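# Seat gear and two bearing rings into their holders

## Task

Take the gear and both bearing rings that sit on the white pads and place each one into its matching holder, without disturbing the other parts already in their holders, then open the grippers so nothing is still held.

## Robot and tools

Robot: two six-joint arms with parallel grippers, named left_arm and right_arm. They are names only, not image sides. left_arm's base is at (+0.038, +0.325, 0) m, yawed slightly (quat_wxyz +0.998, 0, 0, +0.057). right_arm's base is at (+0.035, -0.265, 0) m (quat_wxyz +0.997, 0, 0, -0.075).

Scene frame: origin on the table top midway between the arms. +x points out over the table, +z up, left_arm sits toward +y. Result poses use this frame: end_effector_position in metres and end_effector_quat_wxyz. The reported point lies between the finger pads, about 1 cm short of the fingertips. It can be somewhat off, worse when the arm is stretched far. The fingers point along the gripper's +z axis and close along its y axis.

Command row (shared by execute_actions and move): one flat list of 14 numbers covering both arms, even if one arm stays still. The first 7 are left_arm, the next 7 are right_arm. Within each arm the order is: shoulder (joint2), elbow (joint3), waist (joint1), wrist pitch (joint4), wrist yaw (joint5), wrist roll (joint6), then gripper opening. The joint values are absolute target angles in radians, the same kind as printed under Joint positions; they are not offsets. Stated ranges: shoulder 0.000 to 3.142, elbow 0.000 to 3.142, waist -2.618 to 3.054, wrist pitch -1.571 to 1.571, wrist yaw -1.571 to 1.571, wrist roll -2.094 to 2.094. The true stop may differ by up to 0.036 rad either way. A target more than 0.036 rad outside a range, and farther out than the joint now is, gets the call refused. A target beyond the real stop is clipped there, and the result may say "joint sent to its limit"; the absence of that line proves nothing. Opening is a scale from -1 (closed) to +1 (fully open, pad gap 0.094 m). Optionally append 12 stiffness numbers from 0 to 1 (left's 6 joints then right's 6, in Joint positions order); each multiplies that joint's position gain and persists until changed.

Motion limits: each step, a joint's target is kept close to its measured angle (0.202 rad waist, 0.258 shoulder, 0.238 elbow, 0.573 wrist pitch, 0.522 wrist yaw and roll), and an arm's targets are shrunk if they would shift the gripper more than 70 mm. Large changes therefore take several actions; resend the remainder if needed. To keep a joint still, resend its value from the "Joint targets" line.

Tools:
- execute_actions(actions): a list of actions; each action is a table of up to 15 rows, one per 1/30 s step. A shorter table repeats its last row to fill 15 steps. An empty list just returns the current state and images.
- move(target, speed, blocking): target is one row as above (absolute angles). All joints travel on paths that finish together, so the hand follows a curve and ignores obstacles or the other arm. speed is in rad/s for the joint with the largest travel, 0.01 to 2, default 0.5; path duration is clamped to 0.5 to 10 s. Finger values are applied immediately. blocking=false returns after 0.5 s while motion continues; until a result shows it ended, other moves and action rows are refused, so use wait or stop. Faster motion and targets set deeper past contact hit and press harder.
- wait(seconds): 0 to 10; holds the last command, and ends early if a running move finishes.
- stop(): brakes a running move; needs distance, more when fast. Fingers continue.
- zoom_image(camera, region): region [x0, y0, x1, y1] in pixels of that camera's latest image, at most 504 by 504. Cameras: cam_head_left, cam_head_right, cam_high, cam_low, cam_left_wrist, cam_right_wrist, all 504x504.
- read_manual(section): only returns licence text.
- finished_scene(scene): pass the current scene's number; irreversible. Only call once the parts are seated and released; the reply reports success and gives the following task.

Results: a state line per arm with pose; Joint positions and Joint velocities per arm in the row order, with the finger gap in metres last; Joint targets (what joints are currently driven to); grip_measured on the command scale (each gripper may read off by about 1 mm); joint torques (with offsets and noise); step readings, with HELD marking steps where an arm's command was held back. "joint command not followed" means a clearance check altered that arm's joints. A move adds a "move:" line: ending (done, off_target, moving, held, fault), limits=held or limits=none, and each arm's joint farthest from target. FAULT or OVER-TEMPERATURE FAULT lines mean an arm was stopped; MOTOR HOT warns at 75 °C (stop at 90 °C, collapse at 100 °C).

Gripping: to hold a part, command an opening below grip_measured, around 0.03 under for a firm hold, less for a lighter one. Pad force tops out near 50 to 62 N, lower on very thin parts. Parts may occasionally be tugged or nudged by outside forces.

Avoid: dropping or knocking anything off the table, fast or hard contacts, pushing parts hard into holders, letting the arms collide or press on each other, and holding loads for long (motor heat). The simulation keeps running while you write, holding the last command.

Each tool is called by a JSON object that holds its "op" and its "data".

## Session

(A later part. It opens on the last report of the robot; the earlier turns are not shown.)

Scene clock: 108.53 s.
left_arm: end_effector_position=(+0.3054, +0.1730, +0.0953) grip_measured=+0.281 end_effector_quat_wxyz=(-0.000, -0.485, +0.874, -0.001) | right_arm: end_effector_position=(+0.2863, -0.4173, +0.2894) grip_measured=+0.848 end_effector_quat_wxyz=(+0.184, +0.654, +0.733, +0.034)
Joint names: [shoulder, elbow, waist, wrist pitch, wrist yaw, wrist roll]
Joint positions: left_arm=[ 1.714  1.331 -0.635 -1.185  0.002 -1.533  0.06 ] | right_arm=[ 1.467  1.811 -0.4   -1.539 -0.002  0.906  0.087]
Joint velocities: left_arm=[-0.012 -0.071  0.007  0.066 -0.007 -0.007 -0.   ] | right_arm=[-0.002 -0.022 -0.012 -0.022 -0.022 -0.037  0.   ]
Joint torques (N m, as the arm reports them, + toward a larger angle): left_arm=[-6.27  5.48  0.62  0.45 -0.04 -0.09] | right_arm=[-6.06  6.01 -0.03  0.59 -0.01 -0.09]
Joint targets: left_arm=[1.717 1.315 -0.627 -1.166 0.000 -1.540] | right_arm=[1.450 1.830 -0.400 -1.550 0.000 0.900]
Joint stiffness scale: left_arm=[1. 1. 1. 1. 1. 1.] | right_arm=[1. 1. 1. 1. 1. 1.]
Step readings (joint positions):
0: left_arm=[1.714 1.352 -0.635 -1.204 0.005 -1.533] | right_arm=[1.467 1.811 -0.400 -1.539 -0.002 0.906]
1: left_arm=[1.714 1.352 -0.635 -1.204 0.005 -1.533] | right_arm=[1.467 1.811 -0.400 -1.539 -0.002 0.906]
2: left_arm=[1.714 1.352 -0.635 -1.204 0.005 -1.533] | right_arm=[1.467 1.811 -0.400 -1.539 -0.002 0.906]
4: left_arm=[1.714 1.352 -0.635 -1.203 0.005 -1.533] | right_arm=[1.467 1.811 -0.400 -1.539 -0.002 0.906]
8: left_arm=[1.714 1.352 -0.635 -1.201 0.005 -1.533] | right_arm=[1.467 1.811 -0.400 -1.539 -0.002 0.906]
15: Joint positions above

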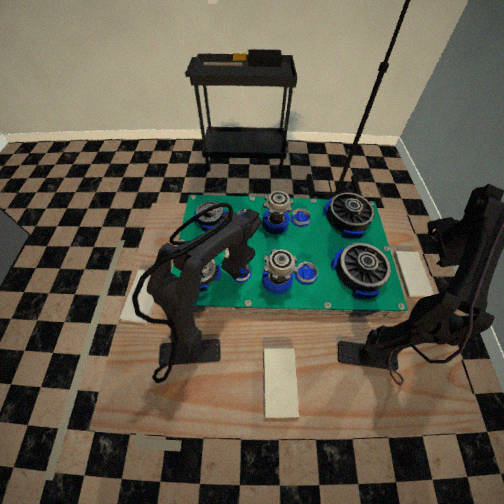

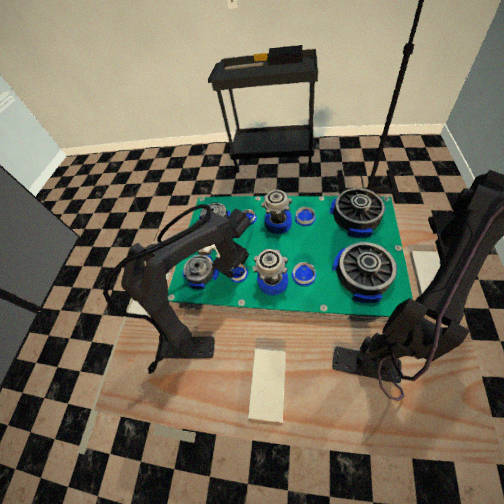

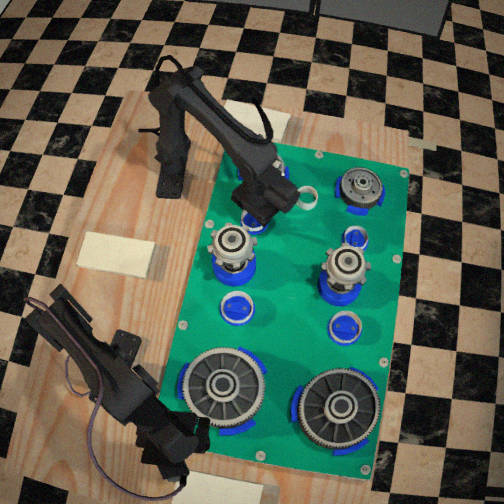

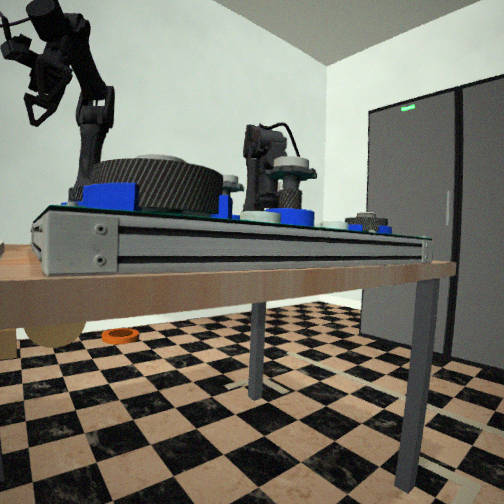

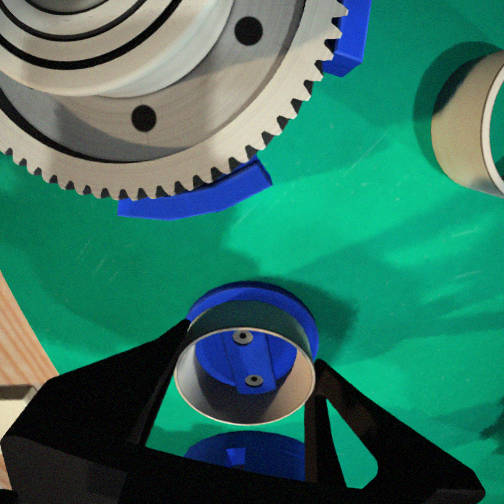

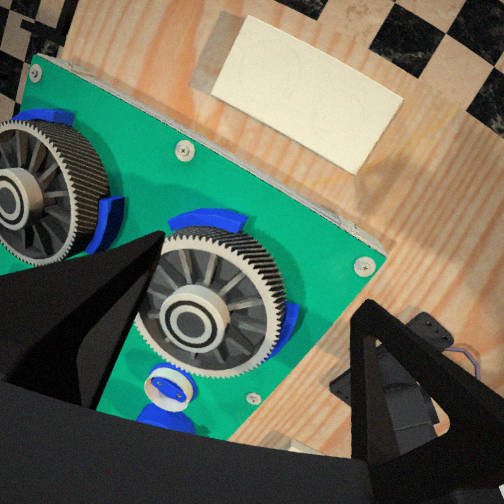

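It's going in.

{"op": "execute_actions", "data": {"actions": [[[1.717,1.313,-0.627,-1.164,0,-1.54,0.24,1.45,1.83,-0.4,-1.55,0,0.9,0.85],[1.717,1.311,-0.627,-1.161,0,-1.54,0.24,1.45,1.83,-0.4,-1.55,0,0.9,0.85],[1.717,1.309,-0.627,-1.159,0,-1.54,0.24,1.45,1.83,-0.4,-1.55,0,0.9,0.85],[1.717,1.307,-0.627,-1.157,0,-1.54,0.24,1.45,1.83,-0.4,-1.55,0,0.9,0.85],[1.717,1.305,-0.627,-1.154,0,-1.54,0.24,1.45,1.83,-0.4,-1.55,0,0.9,0.85],[1.717,1.303,-0.627,-1.152,0,-1.54,0.24,1.45,1.83,-0.4,-1.55,0,0.9,0.85],[1.717,1.301,-0.627,-1.15,0,-1.54,0.24,1.45,1.83,-0.4,-1.55,0,0.9,0.85],[1.717,1.299,-0.627,-1.147,0,-1.54,0.24,1.45,1.83,-0.4,-1.55,0,0.9,0.85],[1.717,1.297,-0.627,-1.145,0,-1.54,0.24,1.45,1.83,-0.4,-1.55,0,0.9,0.85],[1.717,1.295,-0.627,-1.143,0,-1.54,0.24,1.45,1.83,-0.4,-1.55,0,0.9,0.85],[1.717,1.293,-0.627,-1.14,0,-1.54,0.24,1.45,1.83,-0.4,-1.55,0,0.9,0.85],[1.717,1.291,-0.627,-1.138,0,-1.54,0.24,1.45,1.83,-0.4,-1.55,0,0.9,0.85],[1.717,1.289,-0.627,-1.136,0,-1.54,0.24,1.45,1.83,-0.4,-1.55,0,0.9,0.85],[1.717,1.287,-0.627,-1.134,0,-1.54,0.24,1.45,1.83,-0.4,-1.55,0,0.9,0.85],[1.717,1.285,-0.627,-1.132,0,-1.54,0.24,1.45,1.83,-0.4,-1.55,0,0.9,0.85]]]}}

{"op": "wait", "data": {"seconds": 0.2}}

Scene clock: 109.80 s.
left_arm: end_effector_position=(+0.3066, +0.1726, +0.0913) grip_measured=+0.281 end_effector_quat_wxyz=(+0.002, -0.485, +0.874, -0.004) | right_arm: end_effector_position=(+0.2863, -0.4173, +0.2894) grip_measured=+0.848 end_effector_quat_wxyz=(+0.184, +0.654, +0.733, +0.034)
Joint names: [shoulder, elbow, waist, wrist pitch, wrist yaw, wrist roll]
Joint positions: left_arm=[ 1.714  1.315 -0.635 -1.161  0.001 -1.533  0.06 ] | right_arm=[ 1.467  1.811 -0.4   -1.539 -0.002  0.906  0.087]
Joint velocities: left_arm=[-0.002  0.002 -0.007 -0.095 -0.037 -0.022 -0.002] | right_arm=[ 0.007  0.017 -0.007  0.037 -0.022 -0.037  0.001]
Joint torques (N m, as the arm reports them, + toward a larger angle): left_arm=[-6.33  3.82  0.72  0.71 -0.03 -0.13] | right_arm=[-6.09  5.99 -0.02  0.6  -0.01 -0.1 ]
Joint targets: left_arm=[1.717 1.285 -0.627 -1.132 -0.000 -1.540] | right_arm=[1.450 1.830 -0.400 -1.550 0.000 0.900]
Joint stiffness scale: left_arm=[1. 1. 1. 1. 1. 1.] | right_arm=[1. 1. 1. 1. 1. 1.]
Step readings (joint positions):
0: left_arm=[1.714 1.327 -0.635 -1.177 0.002 -1.533] | right_arm=[1.467 1.811 -0.400 -1.539 -0.002 0.906]
1: left_arm=[1.714 1.327 -0.635 -1.177 0.002 -1.533] | right_arm=[1.467 1.811 -0.400 -1.539 -0.002 0.906]
2: left_arm=[1.714 1.327 -0.635 -1.176 0.002 -1.533] | right_arm=[1.467 1.811 -0.400 -1.539 -0.002 0.906]
4: left_arm=[1.714 1.327 -0.635 -1.175 0.002 -1.533] | right_arm=[1.467 1.811 -0.400 -1.539 -0.002 0.906]
8: left_arm=[1.714 1.318 -0.635 -1.167 0.001 -1.533] | right_arm=[1.467 1.811 -0.400 -1.539 -0.002 0.906]
15: Joint positions above

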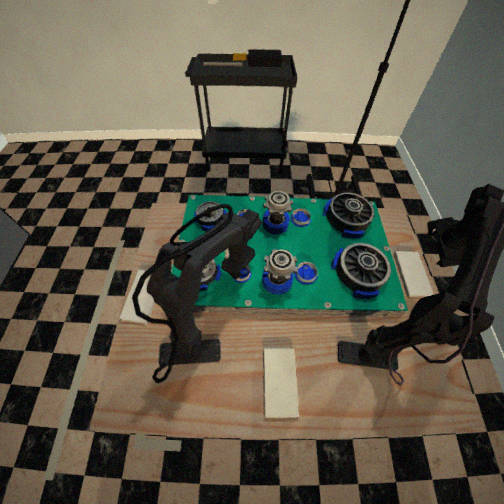

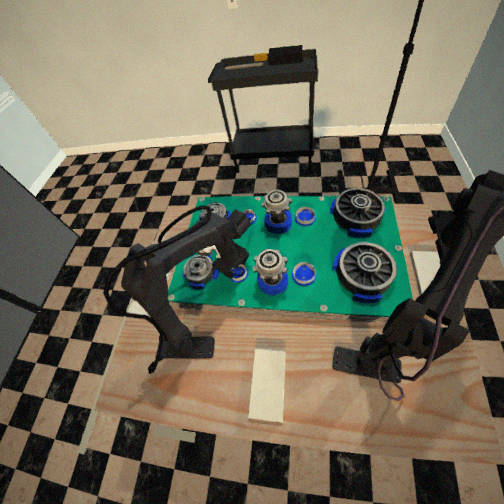

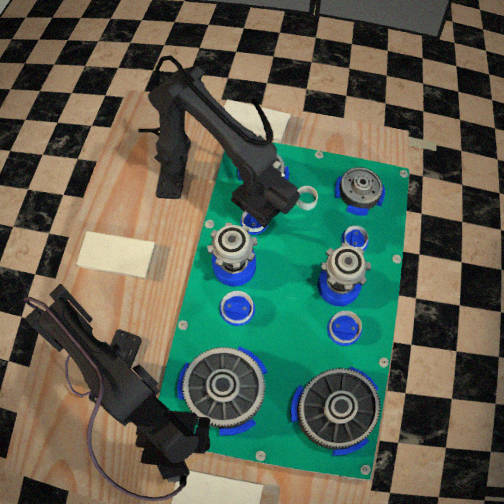

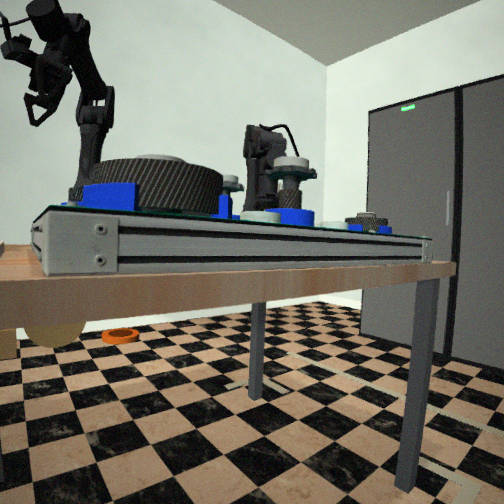

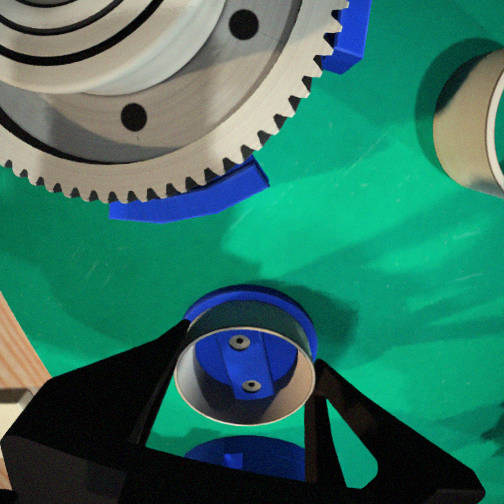

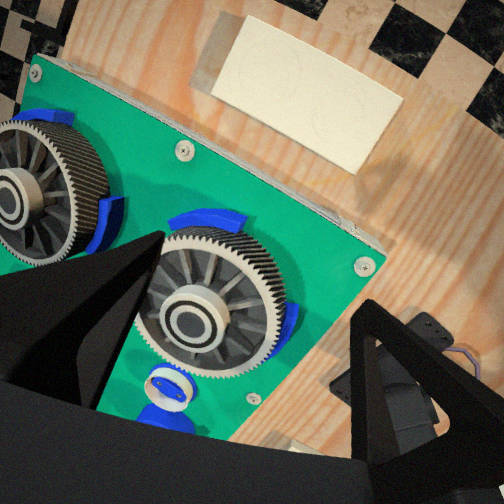

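Scene clock: 110.00 s.
left_arm: end_effector_position=(+0.3067, +0.1725, +0.0913) grip_measured=+0.281 end_effector_quat_wxyz=(+0.002, -0.485, +0.874, -0.005) | right_arm: end_effector_position=(+0.2863, -0.4173, +0.2894) grip_measured=+0.848 end_effector_quat_wxyz=(+0.184, +0.654, +0.733, +0.034)
Joint names: [shoulder, elbow, waist, wrist pitch, wrist yaw, wrist roll]
Joint positions: left_arm=[ 1.714  1.315 -0.635 -1.161  0.001 -1.533  0.06 ] | right_arm=[ 1.467  1.811 -0.4   -1.539 -0.002  0.906  0.087]
Joint velocities: left_arm=[-0.007 -0.012 -0.012 -0.051 -0.081  0.022  0.001] | right_arm=[ 0.012  0.012 -0.012 -0.022 -0.007 -0.037  0.   ]
Joint torques (N m, as the arm reports them, + toward a larger angle): left_arm=[-6.29  3.83  0.64  0.73 -0.04 -0.1 ] | right_arm=[-6.03  5.99  0.04  0.6  -0.02 -0.09]
Joint targets: left_arm=[1.717 1.285 -0.627 -1.132 -0.000 -1.540] | right_arm=[1.450 1.830 -0.400 -1.550 -0.000 0.900]
Joint stiffness scale: left_arm=[1. 1. 1. 1. 1. 1.] | right_arm=[1. 1. 1. 1. 1. 1.]
wait: 0.20 s; at rest by 0.17 s

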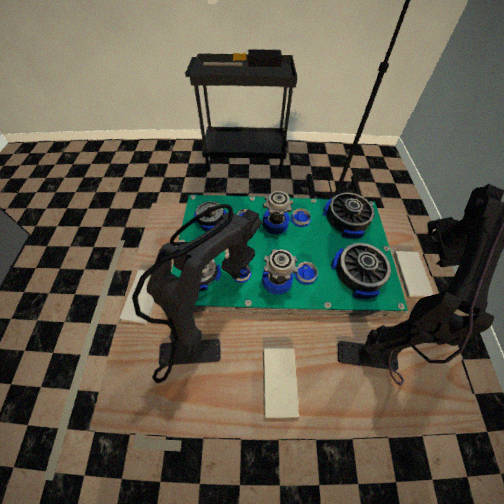

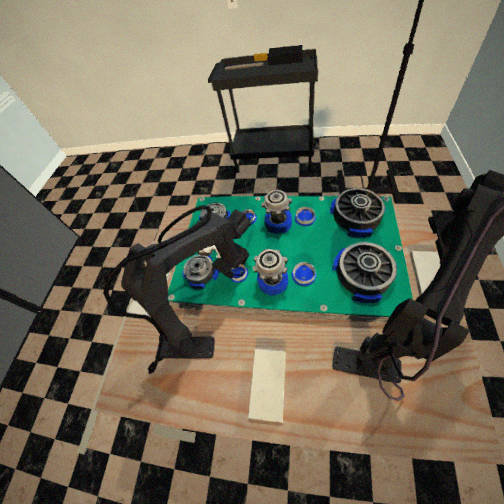

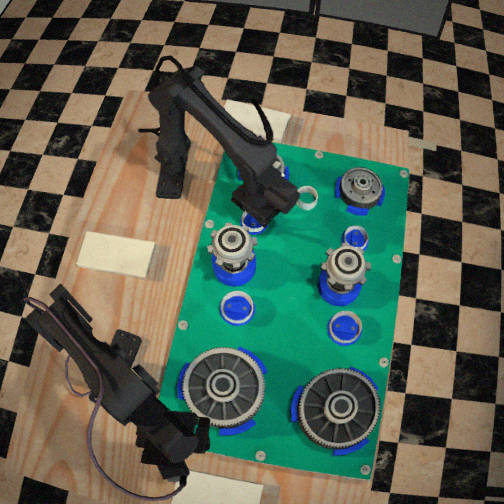

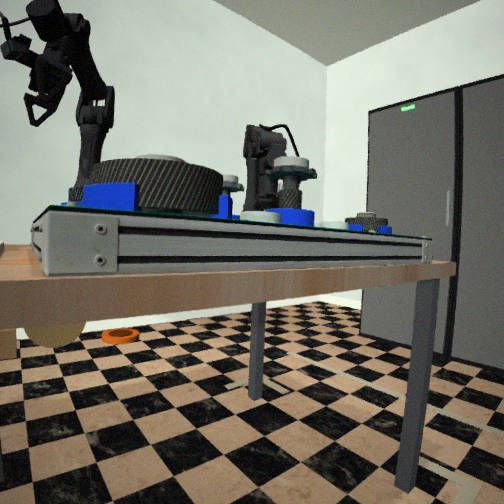

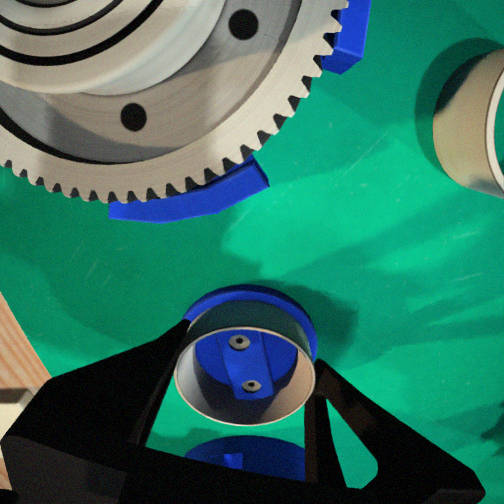

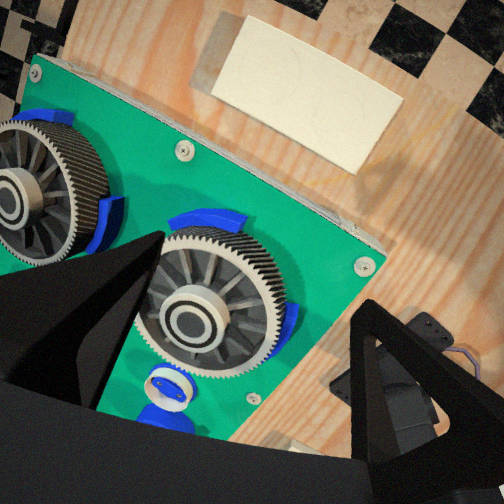

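Seated (bar 10 mm high). Release and lift.

{"op": "execute_actions", "data": {"actions": [[[1.717,1.295,-0.63,-1.142,0,-1.54,0.24,1.45,1.83,-0.4,-1.55,0,0.9,0.85],[1.717,1.305,-0.633,-1.152,0,-1.54,0.24,1.45,1.83,-0.4,-1.55,0,0.9,0.85],[1.717,1.315,-0.635,-1.161,0,-1.54,0.24,1.45,1.83,-0.4,-1.55,0,0.9,0.85],[1.717,1.315,-0.635,-1.161,0,-1.54,0.27,1.45,1.83,-0.4,-1.55,0,0.9,0.85],[1.717,1.315,-0.635,-1.161,0,-1.54,0.32,1.45,1.83,-0.4,-1.55,0,0.9,0.85],[1.717,1.315,-0.635,-1.161,0,-1.54,0.4,1.45,1.83,-0.4,-1.55,0,0.9,0.85],[1.717,1.315,-0.635,-1.161,0,-1.54,0.48,1.45,1.83,-0.4,-1.55,0,0.9,0.85],[1.717,1.32,-0.635,-1.161,0,-1.54,0.55,1.45,1.83,-0.4,-1.55,0,0.9,0.85],[1.717,1.33,-0.635,-1.165,0,-1.54,0.55,1.45,1.83,-0.4,-1.55,0,0.9,0.85],[1.717,1.34,-0.635,-1.17,0,-1.54,0.55,1.45,1.83,-0.4,-1.55,0,0.9,0.85],[1.717,1.35,-0.635,-1.18,0,-1.54,0.55,1.45,1.83,-0.4,-1.55,0,0.9,0.85],[1.717,1.362,-0.635,-1.193,0,-1.54,0.55,1.45,1.83,-0.4,-1.55,0,0.9,0.85],[1.717,1.376,-0.635,-1.208,0,-1.54,0.55,1.45,1.83,-0.4,-1.55,0,0.9,0.85],[1.717,1.392,-0.635,-1.225,0,-1.54,0.55,1.45,1.83,-0.4,-1.55,0,0.9,0.85],[1.717,1.41,-0.635,-1.244,0,-1.54,0.55,1.45,1.83,-0.4,-1.55,0,0.9,0.85]],[[1.717,1.428,-0.635,-1.263,0,-1.54,0.55,1.45,1.83,-0.4,-1.55,0,0.9,0.85],[1.717,1.446,-0.635,-1.282,0,-1.54,0.55,1.45,1.83,-0.4,-1.55,0,0.9,0.85],[1.717,1.464,-0.635,-1.301,0,-1.54,0.55,1.45,1.83,-0.4,-1.55,0,0.9,0.85],[1.717,1.482,-0.635,-1.32,0,-1.54,0.55,1.45,1.83,-0.4,-1.55,0,0.9,0.85],[1.717,1.5,-0.635,-1.339,0,-1.54,0.55,1.45,1.83,-0.4,-1.55,0,0.9,0.85],[1.717,1.516,-0.635,-1.356,0,-1.54,0.55,1.45,1.83,-0.4,-1.55,0,0.9,0.85],[1.717,1.53,-0.635,-1.371,0,-1.54,0.55,1.45,1.83,-0.4,-1.55,0,0.9,0.85],[1.717,1.54,-0.635,-1.382,0,-1.54,0.55,1.45,1.83,-0.4,-1.55,0,0.9,0.85]]]}}

Scene clock: 111.93 s.
left_arm: end_effector_position=(+0.3111, +0.1700, +0.1406) grip_measured=+0.548 end_effector_quat_wxyz=(+0.004, -0.485, +0.874, -0.008) | right_arm: end_effector_position=(+0.2863, -0.4173, +0.2894) grip_measured=+0.848 end_effector_quat_wxyz=(+0.184, +0.654, +0.733, +0.034)
Joint names: [shoulder, elbow, waist, wrist pitch, wrist yaw, wrist roll]
Joint positions: left_arm=[ 1.714  1.51  -0.635 -1.348  0.001 -1.533  0.073] | right_arm=[ 1.467  1.811 -0.4   -1.539 -0.002  0.906  0.087]
Joint velocities: left_arm=[-0.012 -0.007  0.002 -0.154  0.007  0.007 -0.002] | right_arm=[-0.017 -0.012 -0.017 -0.007 -0.022 -0.066 -0.   ]
Joint torques (N m, as the arm reports them, + toward a larger angle): left_arm=[-6.4   9.14  0.04  0.2  -0.04 -0.11] | right_arm=[-6.08  6.04  0.09  0.59 -0.01 -0.09]
Joint targets: left_arm=[1.717 1.540 -0.635 -1.382 -0.000 -1.540] | right_arm=[1.450 1.830 -0.400 -1.550 0.000 0.900]
Joint stiffness scale: left_arm=[1. 1. 1. 1. 1. 1.] | right_arm=[1. 1. 1. 1. 1. 1.]
Step readings (joint positions; steps 1 to 15: 1st action; 16 to 30: 2nd action):
0: left_arm=[1.714 1.315 -0.635 -1.161 0.001 -1.533] | right_arm=[1.467 1.811 -0.400 -1.539 -0.002 0.906]
1: left_arm=[1.714 1.315 -0.635 -1.161 0.001 -1.533] | right_arm=[1.467 1.811 -0.400 -1.539 -0.002 0.906]
2: left_arm=[1.714 1.315 -0.635 -1.161 0.001 -1.533] | right_arm=[1.467 1.811 -0.400 -1.539 -0.002 0.906]
4: left_arm=[1.714 1.315 -0.635 -1.161 0.001 -1.533] | right_arm=[1.467 1.811 -0.400 -1.539 -0.002 0.906]
8: left_arm=[1.714 1.315 -0.635 -1.161 0.001 -1.533] | right_arm=[1.467 1.811 -0.400 -1.539 -0.002 0.906]
15: left_arm=[1.714 1.344 -0.635 -1.188 0.001 -1.533] | right_arm=[1.467 1.811 -0.400 -1.539 -0.002 0.906]
16: left_arm=[1.714 1.360 -0.635 -1.200 0.001 -1.533] | right_arm=[1.467 1.811 -0.400 -1.539 -0.002 0.906]
17: left_arm=[1.714 1.378 -0.635 -1.212 0.001 -1.533] | right_arm=[1.467 1.811 -0.400 -1.539 -0.002 0.906]
19: left_arm=[1.714 1.417 -0.635 -1.238 0.001 -1.533] | right_arm=[1.467 1.811 -0.400 -1.539 -0.002 0.906]
23: left_arm=[1.714 1.487 -0.635 -1.297 0.001 -1.533] | right_arm=[1.467 1.811 -0.400 -1.539 -0.002 0.906]
30: Joint positions above

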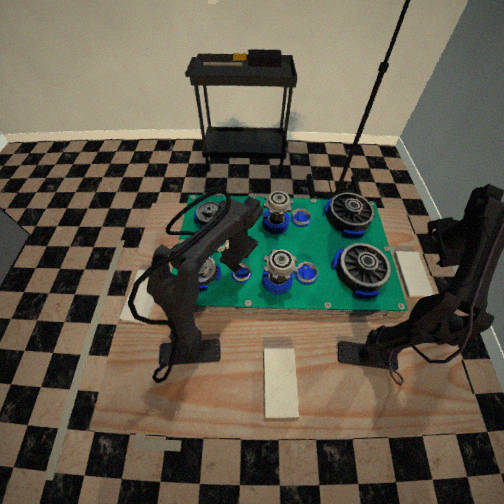

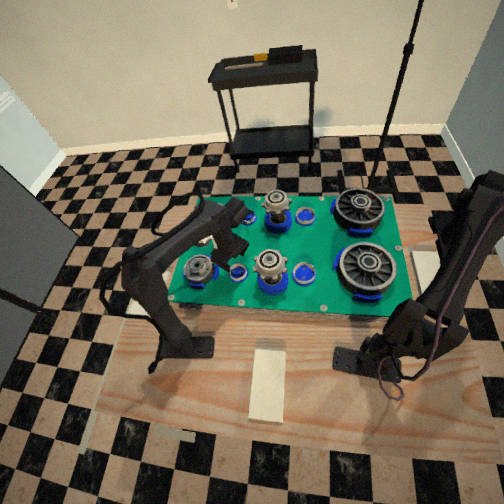

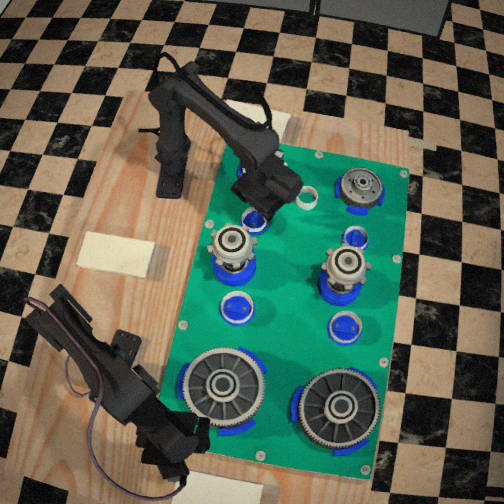

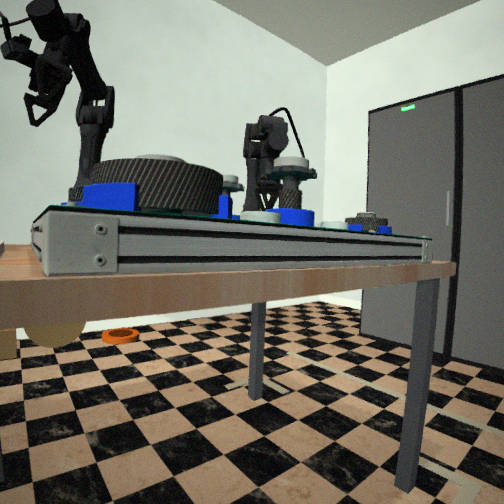

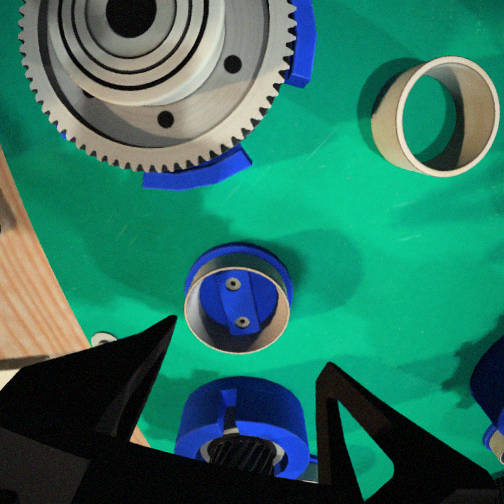

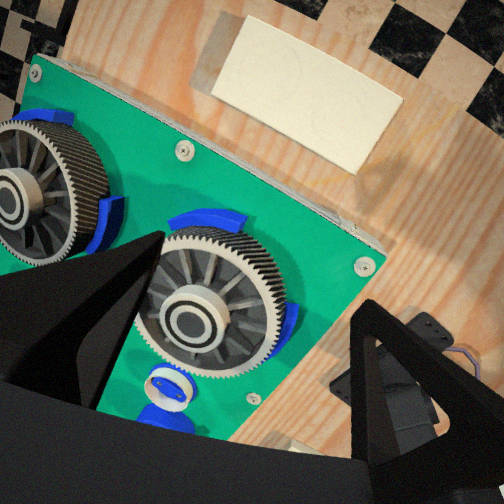

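{"op": "finished_scene", "data": {"scene": 1}}

The scene is finished: the task was done.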